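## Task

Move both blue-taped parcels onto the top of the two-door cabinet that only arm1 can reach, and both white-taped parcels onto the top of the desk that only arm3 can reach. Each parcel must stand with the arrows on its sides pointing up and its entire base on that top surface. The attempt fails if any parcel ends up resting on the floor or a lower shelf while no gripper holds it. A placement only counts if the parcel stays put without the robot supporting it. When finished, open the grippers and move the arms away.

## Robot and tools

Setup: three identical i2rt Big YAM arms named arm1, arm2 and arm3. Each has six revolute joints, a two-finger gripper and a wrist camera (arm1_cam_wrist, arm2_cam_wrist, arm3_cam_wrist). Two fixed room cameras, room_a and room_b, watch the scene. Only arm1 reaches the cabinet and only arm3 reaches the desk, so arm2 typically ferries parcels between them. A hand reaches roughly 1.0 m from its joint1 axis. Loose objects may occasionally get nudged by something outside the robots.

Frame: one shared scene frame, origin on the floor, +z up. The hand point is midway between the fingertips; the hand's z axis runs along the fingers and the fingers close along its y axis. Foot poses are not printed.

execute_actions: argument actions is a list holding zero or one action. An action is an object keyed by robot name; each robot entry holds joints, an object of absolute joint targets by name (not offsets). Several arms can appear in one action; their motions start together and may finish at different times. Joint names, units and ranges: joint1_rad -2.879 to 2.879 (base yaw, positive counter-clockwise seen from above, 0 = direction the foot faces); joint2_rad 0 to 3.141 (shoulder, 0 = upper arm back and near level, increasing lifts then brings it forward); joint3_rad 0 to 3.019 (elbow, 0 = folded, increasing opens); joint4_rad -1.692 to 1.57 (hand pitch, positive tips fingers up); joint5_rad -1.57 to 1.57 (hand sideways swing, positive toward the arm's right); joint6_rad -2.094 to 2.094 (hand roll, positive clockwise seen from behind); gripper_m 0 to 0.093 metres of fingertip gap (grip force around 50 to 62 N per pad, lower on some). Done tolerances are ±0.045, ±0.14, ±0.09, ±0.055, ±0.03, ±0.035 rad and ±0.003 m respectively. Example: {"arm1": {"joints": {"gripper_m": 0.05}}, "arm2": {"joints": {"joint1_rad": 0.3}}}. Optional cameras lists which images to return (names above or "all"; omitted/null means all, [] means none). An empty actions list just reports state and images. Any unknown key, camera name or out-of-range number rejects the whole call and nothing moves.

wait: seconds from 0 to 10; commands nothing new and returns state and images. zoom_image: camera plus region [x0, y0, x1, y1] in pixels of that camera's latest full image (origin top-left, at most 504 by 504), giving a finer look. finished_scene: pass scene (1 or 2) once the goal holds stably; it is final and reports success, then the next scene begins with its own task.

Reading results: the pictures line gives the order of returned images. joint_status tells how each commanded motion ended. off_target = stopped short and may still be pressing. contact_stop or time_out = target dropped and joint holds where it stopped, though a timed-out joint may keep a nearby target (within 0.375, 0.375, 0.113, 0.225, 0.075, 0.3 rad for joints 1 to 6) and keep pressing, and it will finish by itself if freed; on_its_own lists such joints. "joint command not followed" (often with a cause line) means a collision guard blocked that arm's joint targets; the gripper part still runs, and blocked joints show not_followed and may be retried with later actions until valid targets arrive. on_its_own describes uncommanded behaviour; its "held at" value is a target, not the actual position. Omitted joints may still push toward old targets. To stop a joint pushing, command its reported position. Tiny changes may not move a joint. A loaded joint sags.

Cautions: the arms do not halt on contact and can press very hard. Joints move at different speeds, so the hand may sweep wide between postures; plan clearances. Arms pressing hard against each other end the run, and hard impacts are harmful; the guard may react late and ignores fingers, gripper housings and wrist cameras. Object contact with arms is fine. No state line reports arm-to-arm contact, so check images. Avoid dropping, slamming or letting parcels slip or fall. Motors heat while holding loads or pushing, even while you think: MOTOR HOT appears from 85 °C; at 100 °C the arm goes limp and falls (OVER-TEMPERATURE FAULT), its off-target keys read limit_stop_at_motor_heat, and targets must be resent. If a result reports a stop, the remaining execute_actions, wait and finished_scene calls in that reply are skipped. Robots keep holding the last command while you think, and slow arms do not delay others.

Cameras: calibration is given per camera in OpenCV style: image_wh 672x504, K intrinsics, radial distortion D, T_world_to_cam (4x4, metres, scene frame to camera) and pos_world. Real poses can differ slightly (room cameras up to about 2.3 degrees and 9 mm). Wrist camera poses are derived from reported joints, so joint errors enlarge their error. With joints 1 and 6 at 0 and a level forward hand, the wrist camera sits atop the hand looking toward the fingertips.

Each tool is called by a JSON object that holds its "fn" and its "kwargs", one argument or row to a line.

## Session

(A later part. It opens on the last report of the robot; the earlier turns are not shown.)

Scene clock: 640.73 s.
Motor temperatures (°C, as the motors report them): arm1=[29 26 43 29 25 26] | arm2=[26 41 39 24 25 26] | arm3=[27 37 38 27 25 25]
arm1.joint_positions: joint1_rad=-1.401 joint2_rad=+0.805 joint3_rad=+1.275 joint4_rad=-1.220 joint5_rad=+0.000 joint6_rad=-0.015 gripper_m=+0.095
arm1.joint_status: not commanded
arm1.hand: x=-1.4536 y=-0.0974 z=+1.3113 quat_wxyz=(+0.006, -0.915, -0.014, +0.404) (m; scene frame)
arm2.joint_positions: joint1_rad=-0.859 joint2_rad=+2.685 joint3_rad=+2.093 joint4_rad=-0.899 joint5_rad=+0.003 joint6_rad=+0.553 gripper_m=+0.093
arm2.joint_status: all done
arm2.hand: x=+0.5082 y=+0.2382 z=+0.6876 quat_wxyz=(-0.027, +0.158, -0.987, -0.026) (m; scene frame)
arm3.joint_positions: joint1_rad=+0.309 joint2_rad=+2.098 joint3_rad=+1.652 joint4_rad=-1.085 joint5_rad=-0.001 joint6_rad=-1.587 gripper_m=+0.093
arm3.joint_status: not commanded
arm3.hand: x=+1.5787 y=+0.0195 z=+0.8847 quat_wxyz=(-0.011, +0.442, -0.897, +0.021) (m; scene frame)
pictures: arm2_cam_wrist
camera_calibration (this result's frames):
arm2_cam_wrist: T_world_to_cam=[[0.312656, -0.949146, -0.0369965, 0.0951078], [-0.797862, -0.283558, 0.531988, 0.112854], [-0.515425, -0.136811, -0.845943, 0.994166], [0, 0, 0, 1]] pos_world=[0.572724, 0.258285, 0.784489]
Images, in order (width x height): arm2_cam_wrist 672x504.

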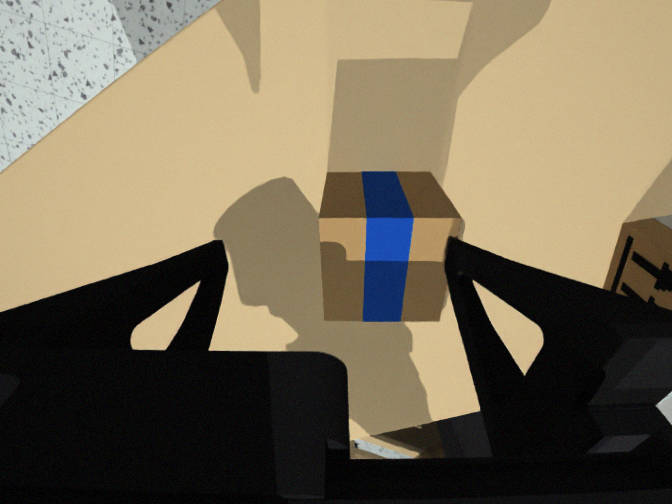

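{"fn": "execute_actions", "kwargs": {
  "actions": [
    {"arm2":{"joints":{"joint1_rad":-0.89,"joint3_rad":2.065}}}
  ],
  "cameras": ["arm2_cam_wrist"]
}}

Scene clock: 650.60 s.
Motor temperatures (°C, as the motors report them): arm1=[29 26 43 29 25 26] | arm2=[26 42 38 24 25 26] | arm3=[27 37 38 27 25 25]
arm1.joint_positions: joint1_rad=-1.401 joint2_rad=+0.805 joint3_rad=+1.275 joint4_rad=-1.220 joint5_rad=+0.000 joint6_rad=-0.015 gripper_m=+0.095
arm1.joint_status: not commanded
arm1.hand: x=-1.4536 y=-0.0974 z=+1.3113 quat_wxyz=(+0.006, -0.915, -0.014, +0.404) (m; scene frame)
arm2.joint_positions: joint1_rad=-0.883 joint2_rad=+2.685 joint3_rad=+2.064 joint4_rad=-0.897 joint5_rad=+0.003 joint6_rad=+0.554 gripper_m=+0.093
arm2.joint_status: all done
arm2.hand: x=+0.5132 y=+0.2172 z=+0.6787 quat_wxyz=(-0.017, +0.146, -0.989, -0.017) (m; scene frame)
arm3.joint_positions: joint1_rad=+0.309 joint2_rad=+2.098 joint3_rad=+1.652 joint4_rad=-1.085 joint5_rad=-0.001 joint6_rad=-1.587 gripper_m=+0.093
arm3.joint_status: not commanded
arm3.hand: x=+1.5787 y=+0.0195 z=+0.8847 quat_wxyz=(-0.011, +0.442, -0.897, +0.021) (m; scene frame)
pictures: arm2_cam_wrist
camera_calibration (this result's frames):
arm2_cam_wrist: T_world_to_cam=[[0.288691, -0.957138, -0.0233222, 0.0780329], [-0.794969, -0.253211, 0.55128, 0.0944816], [-0.533556, -0.140609, -0.833995, 0.988313], [0, 0, 0, 1]] pos_world=[0.579903, 0.237578, 0.773982]
Images, in order (width x height): arm2_cam_wrist 672x504.

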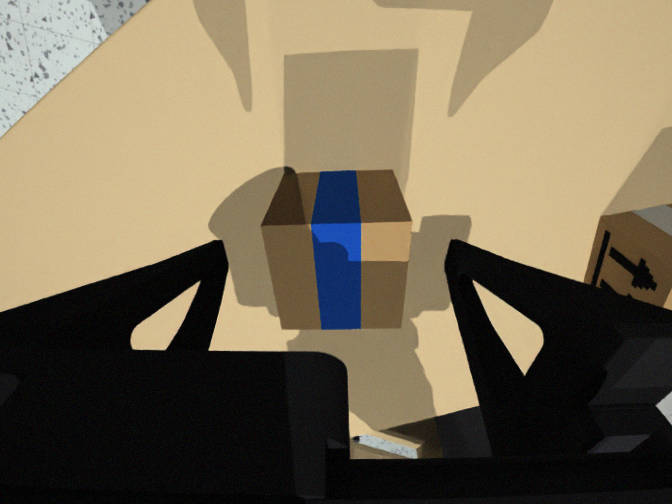

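{"fn": "execute_actions", "kwargs": {
  "actions": [
    {"arm2":{"joints":{"joint1_rad":-0.855,"joint2_rad":2.73}}}
  ],
  "cameras": ["arm2_cam_wrist"]
}}

Scene clock: 655.27 s.
Motor temperatures (°C, as the motors report them): arm1=[29 26 43 29 25 26] | arm2=[26 42 37 24 25 26] | arm3=[27 37 38 27 25 25]
arm1.joint_positions: joint1_rad=-1.401 joint2_rad=+0.805 joint3_rad=+1.275 joint4_rad=-1.220 joint5_rad=+0.000 joint6_rad=-0.015 gripper_m=+0.095
arm1.joint_status: not commanded
arm1.hand: x=-1.4536 y=-0.0974 z=+1.3113 quat_wxyz=(+0.006, -0.915, -0.014, +0.404) (m; scene frame)
arm2.joint_positions: joint1_rad=-0.863 joint2_rad=+2.722 joint3_rad=+2.064 joint4_rad=-0.897 joint5_rad=+0.003 joint6_rad=+0.554 gripper_m=+0.093
arm2.joint_status: all done
arm2.hand: x=+0.4931 y=+0.2161 z=+0.6532 quat_wxyz=(-0.003, +0.157, -0.988, -0.006) (m; scene frame)
arm3.joint_positions: joint1_rad=+0.309 joint2_rad=+2.098 joint3_rad=+1.652 joint4_rad=-1.085 joint5_rad=-0.001 joint6_rad=-1.587 gripper_m=+0.093
arm3.joint_status: not commanded
arm3.hand: x=+1.5787 y=+0.0195 z=+0.8847 quat_wxyz=(-0.011, +0.442, -0.897, +0.021) (m; scene frame)
pictures: arm2_cam_wrist
camera_calibration (this result's frames):
arm2_cam_wrist: T_world_to_cam=[[0.307903, -0.95141, -0.00376265, 0.0586634], [-0.775999, -0.253419, 0.577585, 0.0657262], [-0.550474, -0.17492, -0.816322, 0.960319], [0, 0, 0, 1]] pos_world=[0.561571, 0.240449, 0.746187]
Images, in order (width x height): arm2_cam_wrist 672x504.

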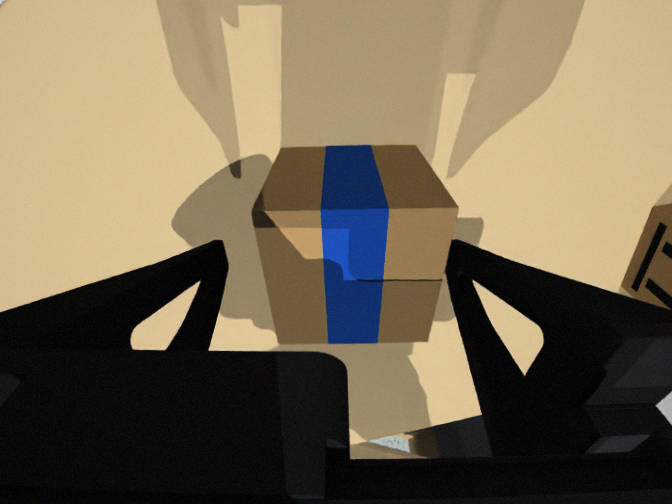

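{"fn": "execute_actions", "kwargs": {
  "actions": [
    {"arm2":{"joints":{"joint2_rad":2.76}}}
  ],
  "cameras": ["arm2_cam_wrist"]
}}

Scene clock: 658.37 s.
Motor temperatures (°C, as the motors report them): arm1=[29 26 43 29 25 26] | arm2=[26 42 37 24 25 26] | arm3=[27 37 38 27 25 25]
arm1.joint_positions: joint1_rad=-1.401 joint2_rad=+0.805 joint3_rad=+1.275 joint4_rad=-1.220 joint5_rad=+0.000 joint6_rad=-0.015 gripper_m=+0.095
arm1.joint_status: not commanded
arm1.hand: x=-1.4536 y=-0.0974 z=+1.3113 quat_wxyz=(+0.006, -0.915, -0.014, +0.404) (m; scene frame)
arm2.joint_positions: joint1_rad=-0.863 joint2_rad=+2.749 joint3_rad=+2.064 joint4_rad=-0.897 joint5_rad=+0.003 joint6_rad=+0.554 gripper_m=+0.093
arm2.joint_status: all done
arm2.hand: x=+0.4861 y=+0.2080 z=+0.6352 quat_wxyz=(+0.007, +0.157, -0.988, +0.003) (m; scene frame)
arm3.joint_positions: joint1_rad=+0.309 joint2_rad=+2.098 joint3_rad=+1.652 joint4_rad=-1.085 joint5_rad=-0.001 joint6_rad=-1.587 gripper_m=+0.093
arm3.joint_status: not commanded
arm3.hand: x=+1.5787 y=+0.0195 z=+0.8847 quat_wxyz=(-0.011, +0.442, -0.897, +0.021) (m; scene frame)
pictures: arm2_cam_wrist
camera_calibration (this result's frames):
arm2_cam_wrist: T_world_to_cam=[[0.308137, -0.951286, 0.0103065, 0.0440161], [-0.765825, -0.241607, 0.595934, 0.0495929], [-0.564414, -0.191523, -0.802967, 0.942152], [0, 0, 0, 1]] pos_world=[0.55618, 0.234297, 0.72651]
Images, in order (width x height): arm2_cam_wrist 672x504.

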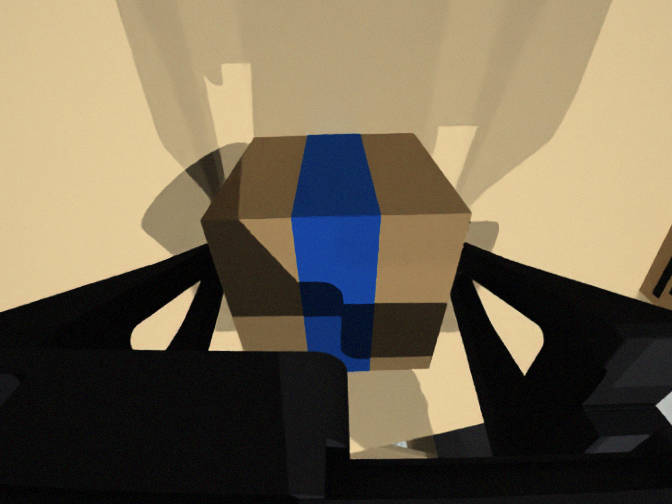

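{"fn": "execute_actions", "kwargs": {
  "actions": [
    {"arm2":{"joints":{"gripper_m":0.046}}}
  ],
  "cameras": ["arm2_cam_wrist"]
}}

{"fn": "execute_actions", "kwargs": {
  "actions": [
    {"arm2":{"joints":{"joint2_rad":2.4}}}
  ],
  "cameras": []
}}

Scene clock: 661.73 s.
Motor temperatures (°C, as the motors report them): arm1=[29 26 43 29 25 26] | arm2=[26 42 37 24 25 26] | arm3=[27 38 38 27 25 25]
arm1.joint_positions: joint1_rad=-1.401 joint2_rad=+0.805 joint3_rad=+1.275 joint4_rad=-1.220 joint5_rad=+0.000 joint6_rad=-0.015 gripper_m=+0.095
arm1.joint_status: not commanded
arm1.hand: x=-1.4536 y=-0.0974 z=+1.3113 quat_wxyz=(+0.006, -0.915, -0.014, +0.404) (m; scene frame)
arm2.joint_positions: joint1_rad=-0.863 joint2_rad=+2.749 joint3_rad=+2.064 joint4_rad=-0.897 joint5_rad=+0.003 joint6_rad=+0.554 gripper_m=+0.057
arm2.joint_status: gripper_m off_target (ended at +0.057, target +0.046)
arm2.hand: x=+0.4861 y=+0.2080 z=+0.6352 quat_wxyz=(+0.007, +0.156, -0.988, +0.003) (m; scene frame)
arm3.joint_positions: joint1_rad=+0.309 joint2_rad=+2.098 joint3_rad=+1.652 joint4_rad=-1.085 joint5_rad=-0.001 joint6_rad=-1.587 gripper_m=+0.093
arm3.joint_status: not commanded
arm3.hand: x=+1.5787 y=+0.0195 z=+0.8847 quat_wxyz=(-0.011, +0.442, -0.897, +0.021) (m; scene frame)
pictures: arm2_cam_wrist
camera_calibration (this result's frames):
arm2_cam_wrist: T_world_to_cam=[[0.307774, -0.951403, 0.0103121, 0.0442134], [-0.765919, -0.241312, 0.595933, 0.0495781], [-0.564484, -0.191311, -0.802968, 0.942143], [0, 0, 0, 1]] pos_world=[0.55619, 0.234271, 0.72651]
Images, in order (width x height): arm2_cam_wrist 672x504.

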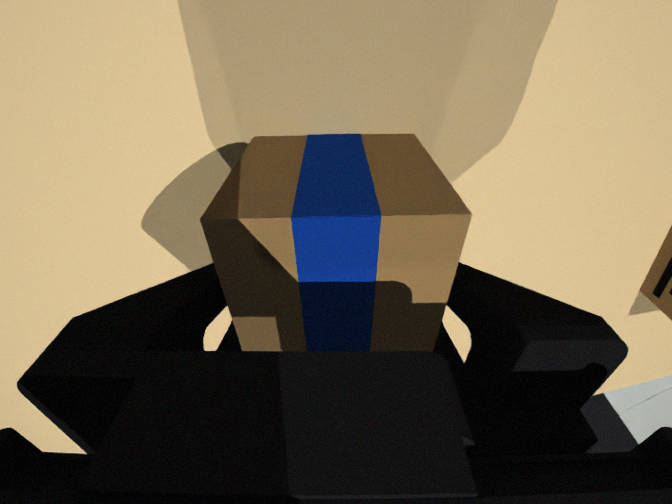

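Scene clock: 663.53 s.
Motor temperatures (°C, as the motors report them): arm1=[29 26 43 29 25 26] | arm2=[26 42 37 24 25 26] | arm3=[27 38 38 27 25 25]
arm1.joint_positions: joint1_rad=-1.401 joint2_rad=+0.805 joint3_rad=+1.275 joint4_rad=-1.220 joint5_rad=+0.000 joint6_rad=-0.015 gripper_m=+0.095
arm1.joint_status: not commanded
arm1.hand: x=-1.4536 y=-0.0974 z=+1.3113 quat_wxyz=(+0.006, -0.915, -0.014, +0.404) (m; scene frame)
arm2.joint_positions: joint1_rad=-0.863 joint2_rad=+2.411 joint3_rad=+2.055 joint4_rad=-0.891 joint5_rad=+0.003 joint6_rad=+0.554 gripper_m=+0.057
arm2.joint_status: all done
arm2.hand: x=+0.5490 y=+0.2797 z=+0.8758 quat_wxyz=(-0.119, +0.153, -0.975, -0.106) (m; scene frame)
arm3.joint_positions: joint1_rad=+0.309 joint2_rad=+2.098 joint3_rad=+1.652 joint4_rad=-1.085 joint5_rad=-0.001 joint6_rad=-1.587 gripper_m=+0.093
arm3.joint_status: not commanded
arm3.hand: x=+1.5787 y=+0.0195 z=+0.8847 quat_wxyz=(-0.011, +0.442, -0.897, +0.021) (m; scene frame)
pictures: none
No camera images: the call's "cameras" was empty. Leave "cameras" out to get every camera's image.

{"fn": "execute_actions", "kwargs": {
  "actions": [
    {"arm2":{"joints":{"joint1_rad":0.875,"joint3_rad":1.93,"joint4_rad":-0.795,"joint6_rad":-0.77}},"arm3":{"joints":{"joint1_rad":-1.56,"joint2_rad":2.35,"joint3_rad":1.92,"joint4_rad":-0.83,"joint6_rad":0.0}}}
  ],
  "cameras": ["arm2_cam_wrist","arm3_cam_wrist","room_b"]
}}

Scene clock: 676.77 s.
Motor temperatures (°C, as the motors report them): arm1=[29 26 43 29 25 26] | arm2=[26 42 38 24 25 26] | arm3=[27 38 39 27 25 25]
arm1.joint_positions: joint1_rad=-1.401 joint2_rad=+0.805 joint3_rad=+1.275 joint4_rad=-1.220 joint5_rad=+0.000 joint6_rad=-0.015 gripper_m=+0.095
arm1.joint_status: not commanded
arm1.hand: x=-1.4536 y=-0.0974 z=+1.3113 quat_wxyz=(+0.006, -0.915, -0.014, +0.404) (m; scene frame)
arm2.joint_positions: joint1_rad=+0.884 joint2_rad=+2.413 joint3_rad=+1.922 joint4_rad=-0.789 joint5_rad=-0.003 joint6_rad=-0.754 gripper_m=+0.057
arm2.joint_status: all done
arm2.hand: x=-0.6138 y=+0.0612 z=+0.8338 quat_wxyz=(-0.086, +0.983, +0.112, -0.120) (m; scene frame)
arm3.joint_positions: joint1_rad=-1.567 joint2_rad=+2.362 joint3_rad=+1.899 joint4_rad=-0.829 joint5_rad=+0.003 joint6_rad=-0.015 gripper_m=+0.093
arm3.joint_status: all done
arm3.hand: x=+0.4692 y=-0.0115 z=+0.8060 quat_wxyz=(-0.042, -0.945, -0.297, +0.131) (m; scene frame)
pictures: arm2_cam_wrist, arm3_cam_wrist, room_b
camera_calibration (this result's frames):
arm2_cam_wrist: T_world_to_cam=[[-0.196899, 0.959356, 0.202157, -0.345677], [0.918054, 0.108043, 0.381449, 0.244432], [0.344104, 0.260698, -0.902014, 1.06526], [0, 0, 0, 1]] pos_world=[-0.659027, 0.0275052, 0.937526]
arm3_cam_wrist: T_world_to_cam=[[-0.562378, 0.826829, 0.00917475, 0.264651], [0.779761, 0.526607, 0.338612, -0.633929], [0.275143, 0.197582, -0.940881, 0.759342], [0, 0, 0, 1]] pos_world=[0.43422, -0.0350225, 0.926679]
Images, in order (width x height): arm2_cam_wrist 672x504, arm3_cam_wrist 672x504, room_b 672x504.

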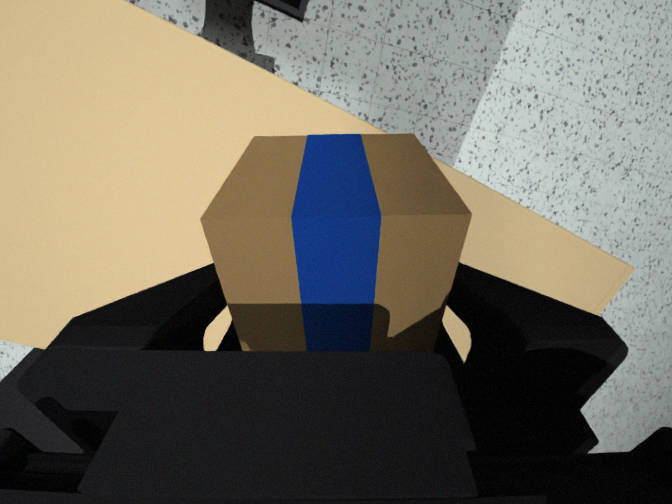

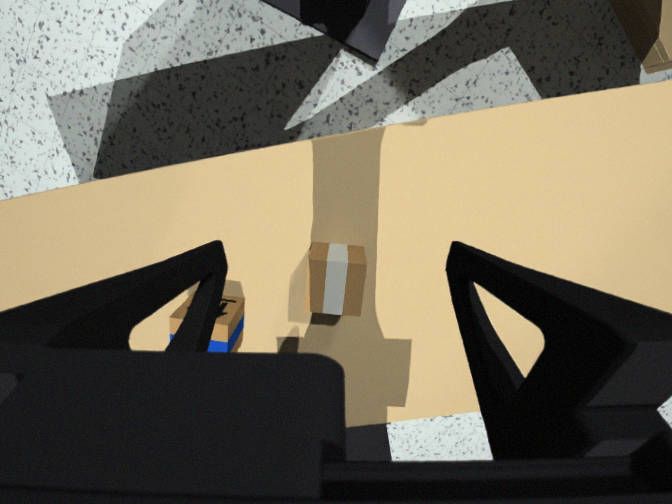

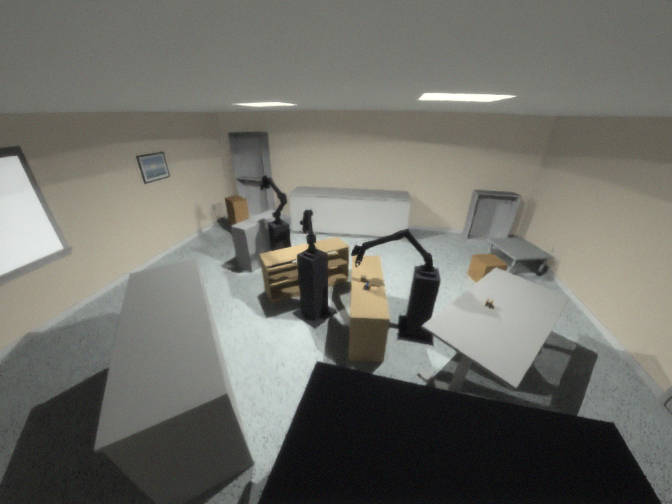

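{"fn": "execute_actions", "kwargs": {
  "actions": [
    {"arm2":{"joints":{"joint2_rad":2.65}},"arm3":{"joints":{"joint2_rad":2.48,"joint3_rad":1.82,"joint4_rad":-0.80}}}
  ],
  "cameras": ["arm2_cam_wrist","arm3_cam_wrist","room_a"]
}}

Scene clock: 690.17 s.
Motor temperatures (°C, as the motors report them): arm1=[29 26 43 29 25 26] | arm2=[26 42 38 24 25 26] | arm3=[27 39 39 27 25 25]
arm1.joint_positions: joint1_rad=-1.401 joint2_rad=+0.805 joint3_rad=+1.275 joint4_rad=-1.220 joint5_rad=+0.000 joint6_rad=-0.015 gripper_m=+0.095
arm1.joint_status: not commanded
arm1.hand: x=-1.4536 y=-0.0974 z=+1.3113 quat_wxyz=(+0.006, -0.915, -0.014, +0.404) (m; scene frame)
arm2.joint_positions: joint1_rad=+0.883 joint2_rad=+2.676 joint3_rad=+1.909 joint4_rad=-0.791 joint5_rad=-0.001 joint6_rad=-0.757 gripper_m=+0.057
arm2.joint_status: all done
arm2.hand: x=-0.5390 y=+0.0182 z=+0.6462 quat_wxyz=(-0.005, +0.993, +0.115, -0.009) (m; scene frame)
arm3.joint_positions: joint1_rad=-1.567 joint2_rad=+2.498 joint3_rad=+1.815 joint4_rad=-0.814 joint5_rad=+0.003 joint6_rad=-0.015 gripper_m=+0.093
arm3.joint_status: all done
arm3.hand: x=+0.5267 y=+0.0263 z=+0.6818 quat_wxyz=(-0.012, -0.953, -0.300, +0.034) (m; scene frame)
pictures: arm2_cam_wrist, arm3_cam_wrist, room_a
camera_calibration (this result's frames):
arm2_cam_wrist: T_world_to_cam=[[-0.226396, 0.973873, 0.0177591, -0.148813], [0.802592, 0.176186, 0.569916, 0.0667384], [0.551897, 0.14328, -0.821511, 0.943657], [0, 0, 0, 1]] pos_world=[-0.608056, -0.00204118, 0.739833]
arm3_cam_wrist: T_world_to_cam=[[-0.564793, 0.825189, 0.00847759, 0.268583], [0.705725, 0.477652, 0.52326, -0.742211], [0.427739, 0.301516, -0.852131, 0.475569], [0, 0, 0, 1]] pos_world=[0.472072, -0.0105057, 0.79134]
Images, in order (width x height): arm2_cam_wrist 672x504, arm3_cam_wrist 672x504, room_a 672x504.

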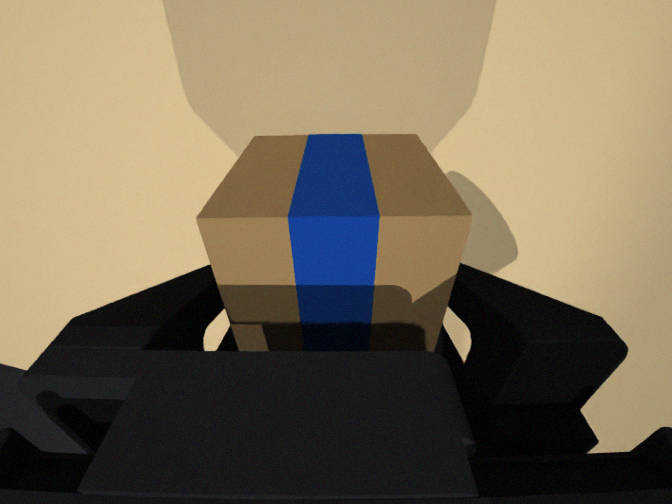

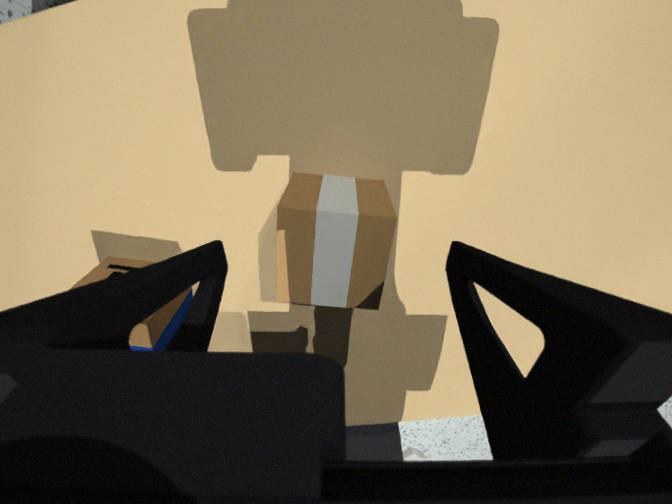

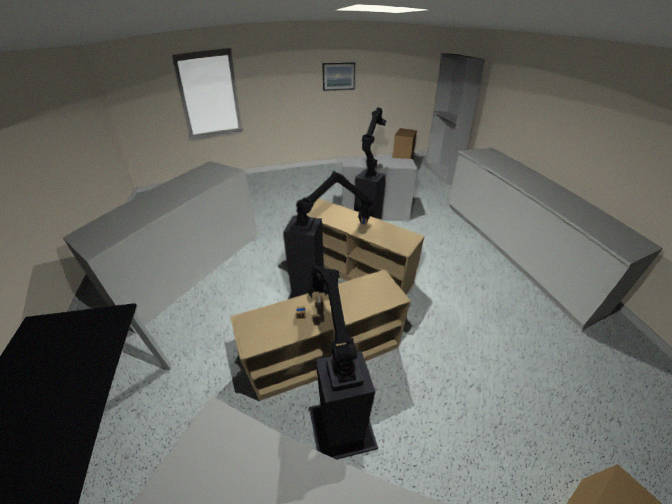

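{"fn": "execute_actions", "kwargs": {
  "actions": [
    {"arm2":{"joints":{"joint2_rad":2.705}},"arm3":{"joints":{"joint2_rad":2.575}}}
  ],
  "cameras": ["arm2_cam_wrist","arm3_cam_wrist"]
}}

Scene clock: 696.63 s.
Motor temperatures (°C, as the motors report them): arm1=[29 26 43 29 25 26] | arm2=[26 42 37 24 25 26] | arm3=[27 39 38 27 25 25]
arm1.joint_positions: joint1_rad=-1.401 joint2_rad=+0.805 joint3_rad=+1.275 joint4_rad=-1.220 joint5_rad=+0.000 joint6_rad=-0.015 gripper_m=+0.095
arm1.joint_status: not commanded
arm1.hand: x=-1.4536 y=-0.0974 z=+1.3113 quat_wxyz=(+0.006, -0.915, -0.014, +0.404) (m; scene frame)
arm2.joint_positions: joint1_rad=+0.883 joint2_rad=+2.696 joint3_rad=+1.909 joint4_rad=-0.791 joint5_rad=-0.001 joint6_rad=-0.757 gripper_m=+0.057
arm2.joint_status: all done
arm2.hand: x=-0.5321 y=+0.0142 z=+0.6334 quat_wxyz=(+0.001, +0.993, +0.115, -0.001) (m; scene frame)
arm3.joint_positions: joint1_rad=-1.567 joint2_rad=+2.573 joint3_rad=+1.815 joint4_rad=-0.814 joint5_rad=+0.003 joint6_rad=-0.015 gripper_m=+0.093
arm3.joint_status: all done
arm3.hand: x=+0.5481 y=+0.0405 z=+0.6331 quat_wxyz=(-0.002, -0.954, -0.301, -0.003) (m; scene frame)
pictures: arm2_cam_wrist, arm3_cam_wrist
camera_calibration (this result's frames):
arm2_cam_wrist: T_world_to_cam=[[-0.227001, 0.973886, 0.00415747, -0.134785], [0.792642, 0.182272, 0.581803, 0.0563082], [0.565852, 0.135365, -0.813319, 0.932252], [0, 0, 0, 1]] pos_world=[-0.602745, -0.00519254, 0.726018]
arm3_cam_wrist: T_world_to_cam=[[-0.565759, 0.824531, 0.00809171, 0.270262], [0.670778, 0.454508, 0.586071, -0.758283], [0.479556, 0.337003, -0.810219, 0.364271], [0, 0, 0, 1]] pos_world=[0.486855, -0.00095393, 0.73736]
Images, in order (width x height): arm2_cam_wrist 672x504, arm3_cam_wrist 672x504.

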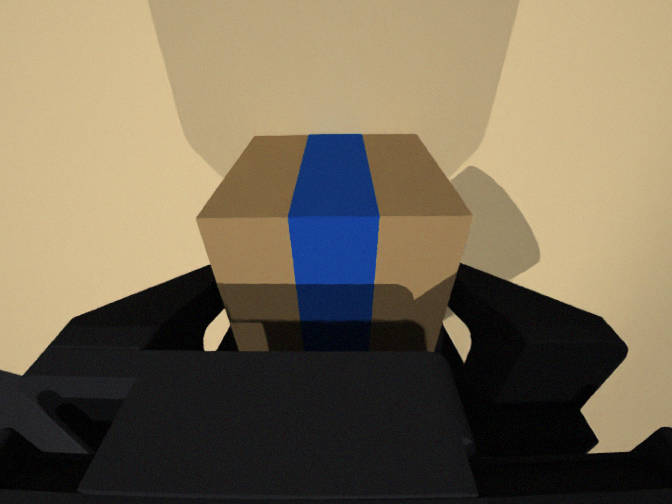

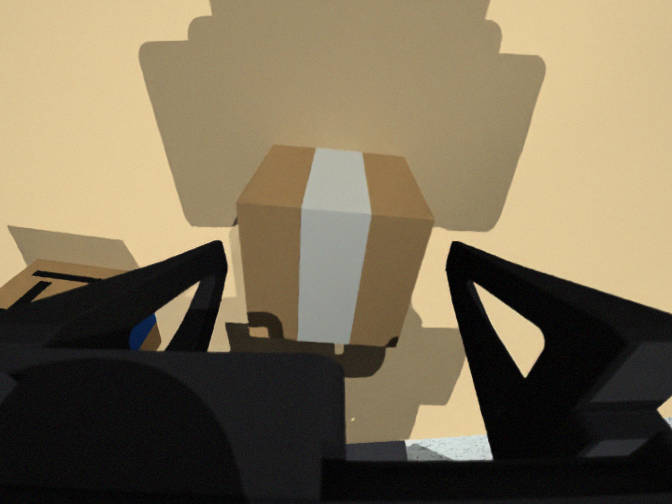

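{"fn": "execute_actions", "kwargs": {
  "actions": [
    {"arm2":{"joints":{"gripper_m":0.093}},"arm3":{"joints":{"gripper_m":0.046}}}
  ],
  "cameras": ["arm2_cam_wrist","arm3_cam_wrist"]
}}

Scene clock: 701.10 s.
Motor temperatures (°C, as the motors report them): arm1=[29 26 43 29 25 26] | arm2=[26 42 37 24 25 26] | arm3=[27 39 38 27 25 25]
arm1.joint_positions: joint1_rad=-1.401 joint2_rad=+0.805 joint3_rad=+1.275 joint4_rad=-1.220 joint5_rad=+0.000 joint6_rad=-0.015 gripper_m=+0.095
arm1.joint_status: not commanded
arm1.hand: x=-1.4536 y=-0.0974 z=+1.3113 quat_wxyz=(+0.006, -0.915, -0.014, +0.404) (m; scene frame)
arm2.joint_positions: joint1_rad=+0.883 joint2_rad=+2.696 joint3_rad=+1.909 joint4_rad=-0.791 joint5_rad=-0.001 joint6_rad=-0.757 gripper_m=+0.093
arm2.joint_status: all done
arm2.hand: x=-0.5321 y=+0.0142 z=+0.6334 quat_wxyz=(+0.001, +0.993, +0.115, -0.001) (m; scene frame)
arm3.joint_positions: joint1_rad=-1.567 joint2_rad=+2.573 joint3_rad=+1.815 joint4_rad=-0.814 joint5_rad=+0.002 joint6_rad=-0.014 gripper_m=+0.053
arm3.joint_status: gripper_m off_target (ended at +0.053, target +0.046)
arm3.hand: x=+0.5482 y=+0.0404 z=+0.6331 quat_wxyz=(-0.002, -0.954, -0.300, -0.003) (m; scene frame)
pictures: arm2_cam_wrist, arm3_cam_wrist
camera_calibration (this result's frames):
arm2_cam_wrist: T_world_to_cam=[[-0.227001, 0.973886, 0.00415747, -0.134785], [0.792642, 0.182272, 0.581803, 0.0563082], [0.565852, 0.135365, -0.813319, 0.932252], [0, 0, 0, 1]] pos_world=[-0.602745, -0.00519254, 0.726018]
arm3_cam_wrist: T_world_to_cam=[[-0.56513, 0.824969, 0.00733198, 0.270512], [0.670874, 0.454362, 0.586075, -0.758333], [0.480162, 0.336127, -0.810224, 0.363979], [0, 0, 0, 1]] pos_world=[0.486852, -0.000950166, 0.737361]
Images, in order (width x height): arm2_cam_wrist 672x504, arm3_cam_wrist 672x504.

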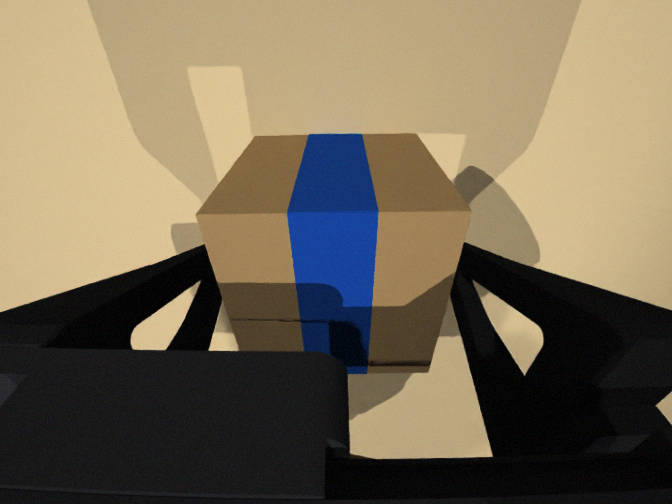

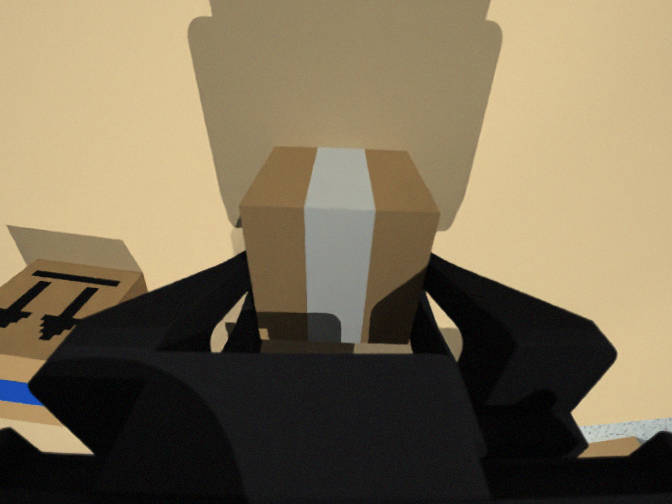

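{"fn": "execute_actions", "kwargs": {
  "actions": [
    {"arm2":{"joints":{"joint2_rad":2.35}},"arm3":{"joints":{"joint2_rad":2.15}}}
  ],
  "cameras": ["arm3_cam_wrist"]
}}

Scene clock: 705.80 s.
Motor temperatures (°C, as the motors report them): arm1=[29 26 43 29 25 26] | arm2=[26 42 37 24 25 26] | arm3=[27 40 37 27 25 25]
arm1.joint_positions: joint1_rad=-1.401 joint2_rad=+0.805 joint3_rad=+1.275 joint4_rad=-1.220 joint5_rad=+0.000 joint6_rad=-0.015 gripper_m=+0.095
arm1.joint_status: not commanded
arm1.hand: x=-1.4536 y=-0.0974 z=+1.3113 quat_wxyz=(+0.006, -0.915, -0.014, +0.404) (m; scene frame)
arm2.joint_positions: joint1_rad=+0.883 joint2_rad=+2.353 joint3_rad=+1.925 joint4_rad=-0.795 joint5_rad=-0.001 joint6_rad=-0.757 gripper_m=+0.093
arm2.joint_status: all done
arm2.hand: x=-0.6231 y=+0.0678 z=+0.8796 quat_wxyz=(-0.105, +0.978, +0.113, -0.143) (m; scene frame)
arm3.joint_positions: joint1_rad=-1.567 joint2_rad=+2.162 joint3_rad=+1.809 joint4_rad=-0.811 joint5_rad=+0.002 joint6_rad=-0.014 gripper_m=+0.053
arm3.joint_status: all done
arm3.hand: x=+0.4716 y=-0.0091 z=+0.9134 quat_wxyz=(-0.060, -0.935, -0.293, +0.191) (m; scene frame)
pictures: arm3_cam_wrist
camera_calibration (this result's frames):
arm3_cam_wrist: T_world_to_cam=[[-0.560035, 0.828429, 0.00809504, 0.262928], [0.809754, 0.545293, 0.216687, -0.576015], [0.175096, 0.127907, -0.976208, 0.938031], [0, 0, 0, 1]] pos_world=[0.449434, -0.023701, 1.0384]
Images, in order (width x height): arm3_cam_wrist 672x504.

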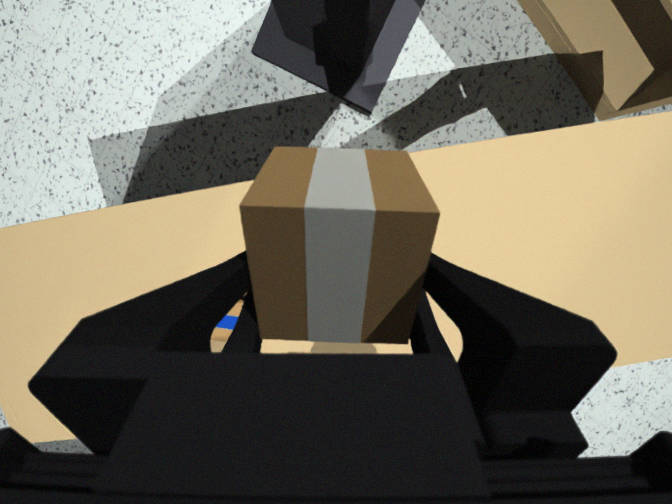

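{"fn": "execute_actions", "kwargs": {
  "actions": [
    {"arm1":{"joints":{"joint1_rad":1.917,"joint3_rad":0.99,"joint4_rad":1.19,"joint6_rad":0.0}},"arm2":{"joints":{"joint1_rad":-1.29,"joint2_rad":2.42,"joint3_rad":2.11,"joint4_rad":-0.89,"joint6_rad":0.0}},"arm3":{"joints":{"joint1_rad":1.37,"joint2_rad":2.05,"joint3_rad":1.6,"joint4_rad":-0.875}}}
  ]
}}

Scene clock: 731.17 s.
Motor temperatures (°C, as the motors report them): arm1=[29 26 44 29 25 26] | arm2=[26 43 38 24 25 26] | arm3=[27 40 39 27 25 25]
arm1.joint_positions: joint1_rad=+1.909 joint2_rad=+0.809 joint3_rad=+0.963 joint4_rad=+1.176 joint5_rad=-0.001 joint6_rad=-0.013 gripper_m=+0.095
arm1.joint_status: all done
arm1.hand: x=-0.8793 y=-0.0538 z=+1.5983 quat_wxyz=(-0.989, +0.006, -0.125, -0.084) (m; scene frame)
arm2.joint_positions: joint1_rad=-1.293 joint2_rad=+2.423 joint3_rad=+2.080 joint4_rad=-0.883 joint5_rad=+0.000 joint6_rad=-0.014 gripper_m=+0.093
arm2.joint_status: all done
arm2.hand: x=+0.7605 y=+0.0177 z=+0.8766 quat_wxyz=(-0.165, +0.221, -0.961, -0.038) (m; scene frame)
arm3.joint_positions: joint1_rad=+1.379 joint2_rad=+2.061 joint3_rad=+1.613 joint4_rad=-0.859 joint5_rad=-0.003 joint6_rad=-0.012 gripper_m=+0.053
arm3.joint_status: all done
arm3.hand: x=+1.7046 y=+0.6684 z=+0.9000 quat_wxyz=(-0.132, +0.203, -0.970, -0.024) (m; scene frame)
pictures: arm1_cam_wrist, arm2_cam_wrist, arm3_cam_wrist, room_a, room_b
camera_calibration (this result's frames):
arm1_cam_wrist: T_world_to_cam=[[0.156191, -0.987721, -0.00326437, 0.0919136], [0.636202, 0.103131, -0.764598, 1.79072], [0.755547, 0.117347, 0.644499, -0.240593], [0, 0, 0, 1]] pos_world=[-0.971838, -0.0656621, 1.52455]
arm2_cam_wrist: T_world_to_cam=[[0.43333, -0.901217, 0.00575546, -0.316229], [-0.86575, -0.414485, 0.280498, 0.425461], [-0.250404, -0.126531, -0.959837, 1.152], [0, 0, 0, 1]] pos_world=[0.793841, 0.0371211, 0.988216]
arm3_cam_wrist: T_world_to_cam=[[0.389407, -0.920913, 0.0167626, -0.0646972], [-0.866521, -0.360116, 0.345628, 1.40549], [-0.312257, -0.149115, -0.938222, 1.60414], [0, 0, 0, 1]] pos_world=[1.74398, 0.685759, 1.02034]
Images, in order (width x height): arm1_cam_wrist 672x504, arm2_cam_wrist 672x504, arm3_cam_wrist 672x504, room_a 672x504, room_b 672x504.

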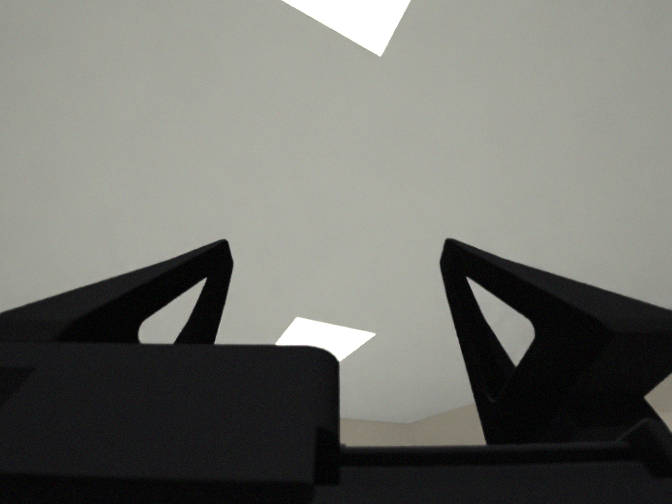

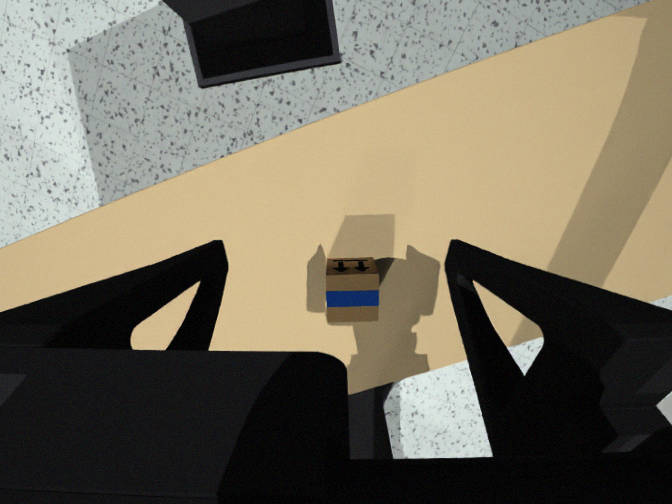

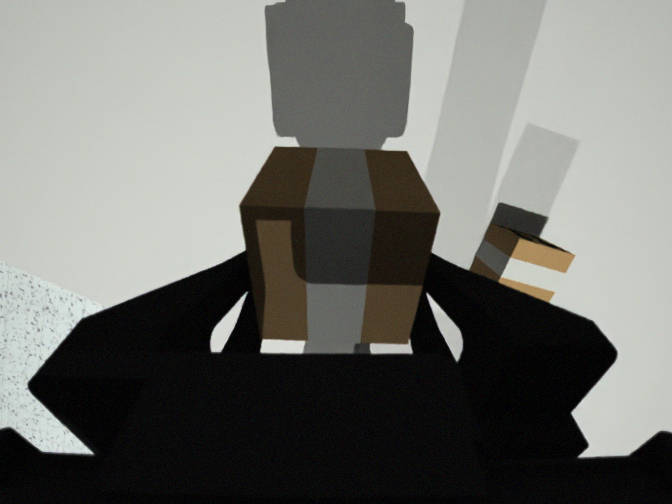

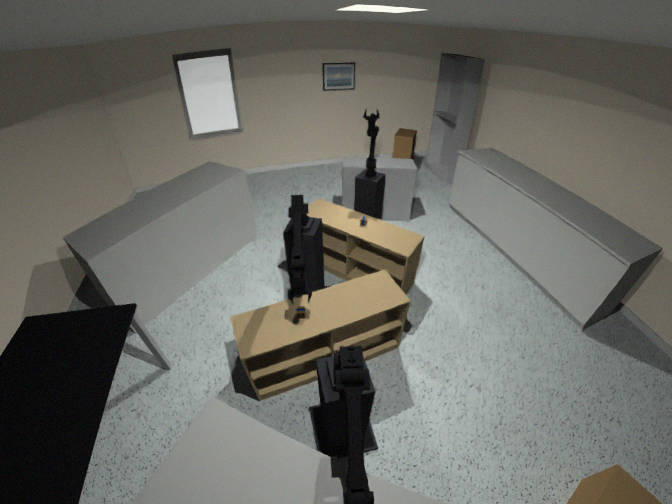

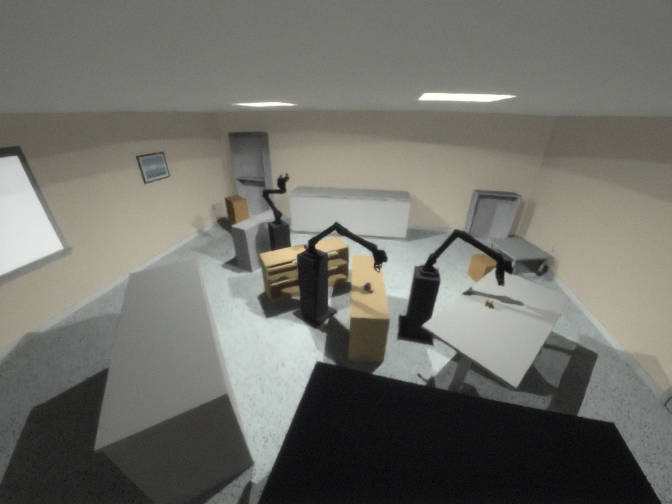

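{"fn": "execute_actions", "kwargs": {
  "actions": [
    {"arm1":{"joints":{"joint2_rad":2.35,"joint3_rad":1.0}},"arm2":{"joints":{"joint1_rad":-1.33,"joint2_rad":2.58,"joint3_rad":1.96,"joint4_rad":-0.815}},"arm3":{"joints":{"joint2_rad":2.26,"joint4_rad":-0.895}}}
  ],
  "cameras": ["arm1_cam_wrist","arm2_cam_wrist","arm3_cam_wrist"]
}}

Scene clock: 739.97 s.
Motor temperatures (°C, as the motors report them): arm1=[29 27 43 29 25 26] | arm2=[26 43 39 24 25 26] | arm3=[27 40 38 27 25 25]
arm1.joint_positions: joint1_rad=+1.909 joint2_rad=+2.358 joint3_rad=+0.978 joint4_rad=+1.185 joint5_rad=-0.001 joint6_rad=-0.013 gripper_m=+0.095
arm1.joint_status: all done
arm1.hand: x=-0.4895 y=+0.0280 z=+0.7727 quat_wxyz=(-0.629, +0.071, -0.772, -0.058) (m; scene frame)
arm2.joint_positions: joint1_rad=-1.326 joint2_rad=+2.598 joint3_rad=+1.934 joint4_rad=-0.820 joint5_rad=+0.000 joint6_rad=-0.014 gripper_m=+0.093
arm2.joint_status: all done
arm2.hand: x=+0.6861 y=-0.0420 z=+0.6960 quat_wxyz=(-0.039, +0.208, -0.977, -0.010) (m; scene frame)
arm3.joint_positions: joint1_rad=+1.379 joint2_rad=+2.282 joint3_rad=+1.591 joint4_rad=-0.884 joint5_rad=-0.002 joint6_rad=-0.012 gripper_m=+0.053
arm3.joint_status: all done
arm3.hand: x=+1.6551 y=+0.6463 z=+0.7533 quat_wxyz=(+0.000, +0.204, -0.979, +0.002) (m; scene frame)
pictures: arm1_cam_wrist, arm2_cam_wrist, arm3_cam_wrist
camera_calibration (this result's frames):
arm1_cam_wrist: T_world_to_cam=[[0.187275, -0.982257, 0.00995186, 0.113989], [-0.719741, -0.144105, -0.679122, 0.180187], [0.668507, 0.12002, -0.733958, 1.00981], [0, 0, 0, 1]] pos_world=[-0.566723, 0.016735, 0.862392]
arm2_cam_wrist: T_world_to_cam=[[0.405364, -0.91415, 0.00303893, -0.316181], [-0.783613, -0.345763, 0.516138, 0.169506], [-0.470777, -0.211605, -0.8565, 1.02819], [0, 0, 0, 1]] pos_world=[0.745042, -0.0128589, 0.794114]
arm3_cam_wrist: T_world_to_cam=[[0.391586, -0.919982, 0.0170981, -0.0677555], [-0.751731, -0.309145, 0.582521, 1.00402], [-0.530623, -0.240961, -0.812636, 1.77392], [0, 0, 0, 1]] pos_world=[1.72257, 0.675499, 0.857849]
Images, in order (width x height): arm1_cam_wrist 672x504, arm2_cam_wrist 672x504, arm3_cam_wrist 672x504.

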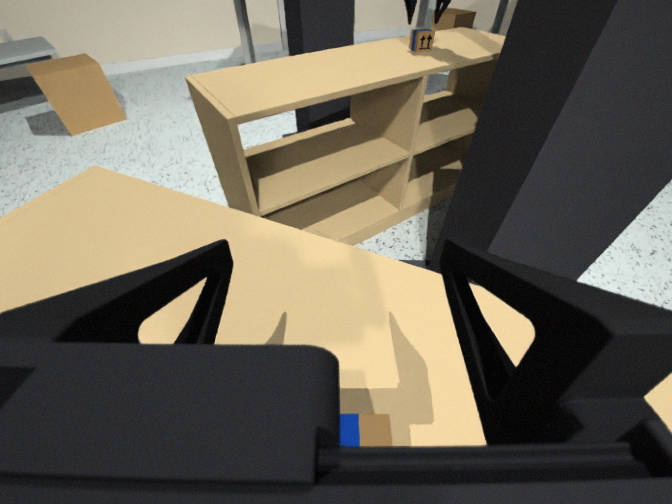

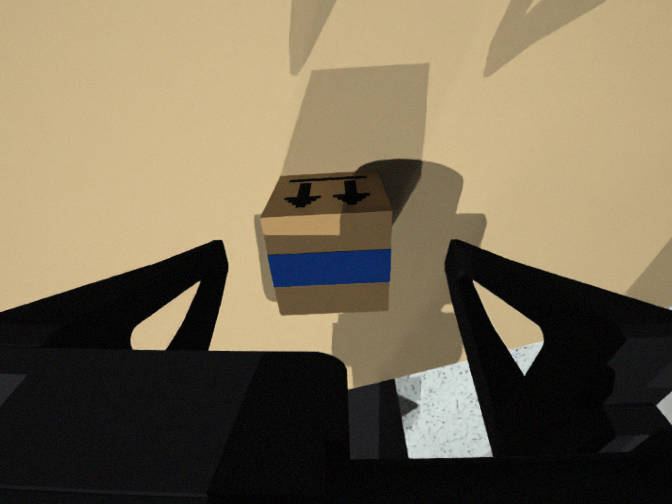

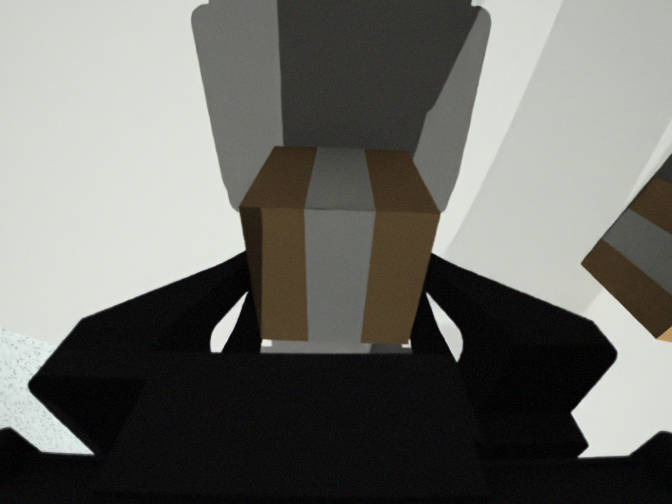

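{"fn": "execute_actions", "kwargs": {
  "actions": [
    {"arm1":{"joints":{"joint2_rad":2.5}},"arm2":{"joints":{"joint1_rad":-1.305,"joint2_rad":2.655,"joint3_rad":1.985}},"arm3":{"joints":{"joint2_rad":2.31}}}
  ],
  "cameras": ["arm1_cam_wrist","arm2_cam_wrist","arm3_cam_wrist"]
}}

Scene clock: 749.10 s.
Motor temperatures (°C, as the motors report them): arm1=[29 27 42 29 25 26] | arm2=[26 43 39 24 25 26] | arm3=[27 40 37 27 25 25]
arm1.joint_positions: joint1_rad=+1.909 joint2_rad=+2.519 joint3_rad=+0.992 joint4_rad=+1.185 joint5_rad=-0.001 joint6_rad=-0.013 gripper_m=+0.095
arm1.joint_status: all done
arm1.hand: x=-0.5245 y=+0.0230 z=+0.6779 quat_wxyz=(-0.570, +0.075, -0.816, -0.054) (m; scene frame)
arm2.joint_positions: joint1_rad=-1.316 joint2_rad=+2.650 joint3_rad=+1.944 joint4_rad=-0.820 joint5_rad=+0.000 joint6_rad=-0.014 gripper_m=+0.093
arm2.joint_status: all done
arm2.hand: x=+0.6701 y=-0.0410 z=+0.6637 quat_wxyz=(-0.019, +0.213, -0.977, -0.006) (m; scene frame)
arm3.joint_positions: joint1_rad=+1.379 joint2_rad=+2.295 joint3_rad=+1.591 joint4_rad=-0.884 joint5_rad=-0.002 joint6_rad=-0.012 gripper_m=+0.053
arm3.joint_status: all done
arm3.hand: x=+1.6522 y=+0.6450 z=+0.7456 quat_wxyz=(+0.006, +0.204, -0.979, +0.003) (m; scene frame)
pictures: arm1_cam_wrist, arm2_cam_wrist, arm3_cam_wrist
camera_calibration (this result's frames):
arm1_cam_wrist: T_world_to_cam=[[0.190525, -0.981646, 0.00839712, 0.119241], [-0.809871, -0.162008, -0.563793, -0.0352219], [0.554806, 0.100616, -0.825873, 0.967323], [0, 0, 0, 1]] pos_world=[-0.58792, 0.0140184, 0.778027]
arm2_cam_wrist: T_world_to_cam=[[0.415046, -0.909797, 0.00243495, -0.314564], [-0.759063, -0.344804, 0.552207, 0.133652], [-0.501557, -0.23104, -0.833703, 0.997915], [0, 0, 0, 1]] pos_world=[0.73252, -0.00954799, 0.758927]
arm3_cam_wrist: T_world_to_cam=[[0.391714, -0.919929, 0.0170638, -0.0678856], [-0.744734, -0.306115, 0.593013, 0.984538], [-0.540307, -0.245, -0.805012, 1.77874], [0, 0, 0, 1]] pos_world=[1.72087, 0.674722, 0.849218]
Images, in order (width x height): arm1_cam_wrist 672x504, arm2_cam_wrist 672x504, arm3_cam_wrist 672x504.

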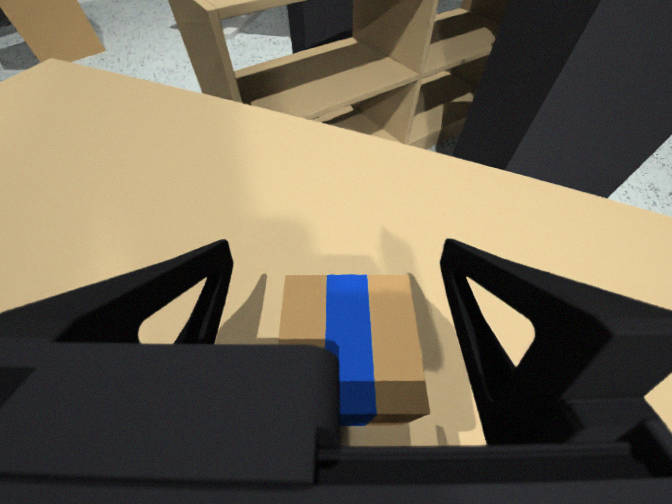

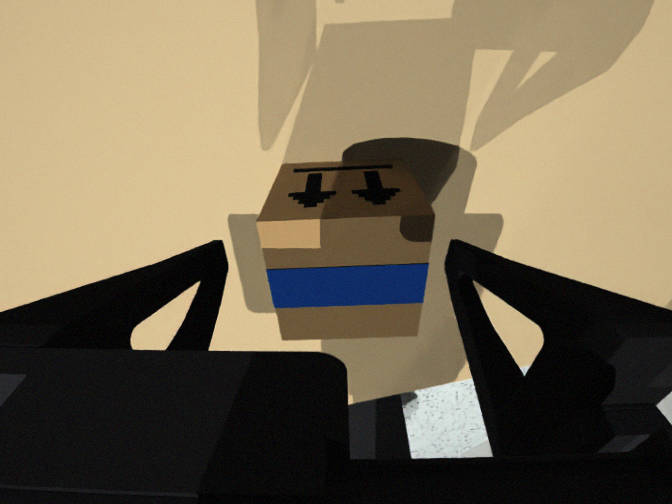

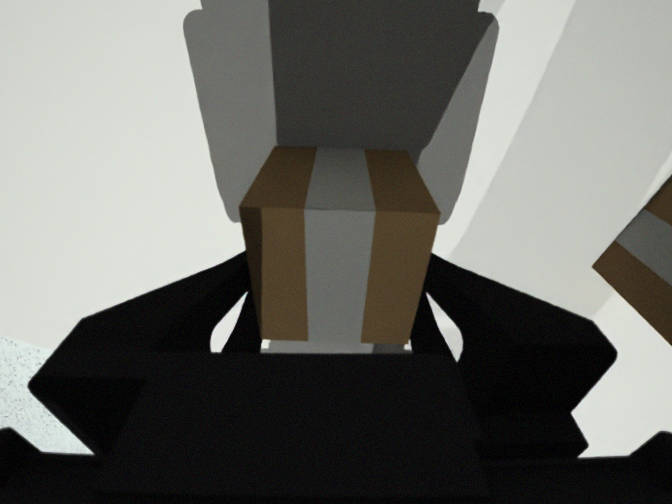

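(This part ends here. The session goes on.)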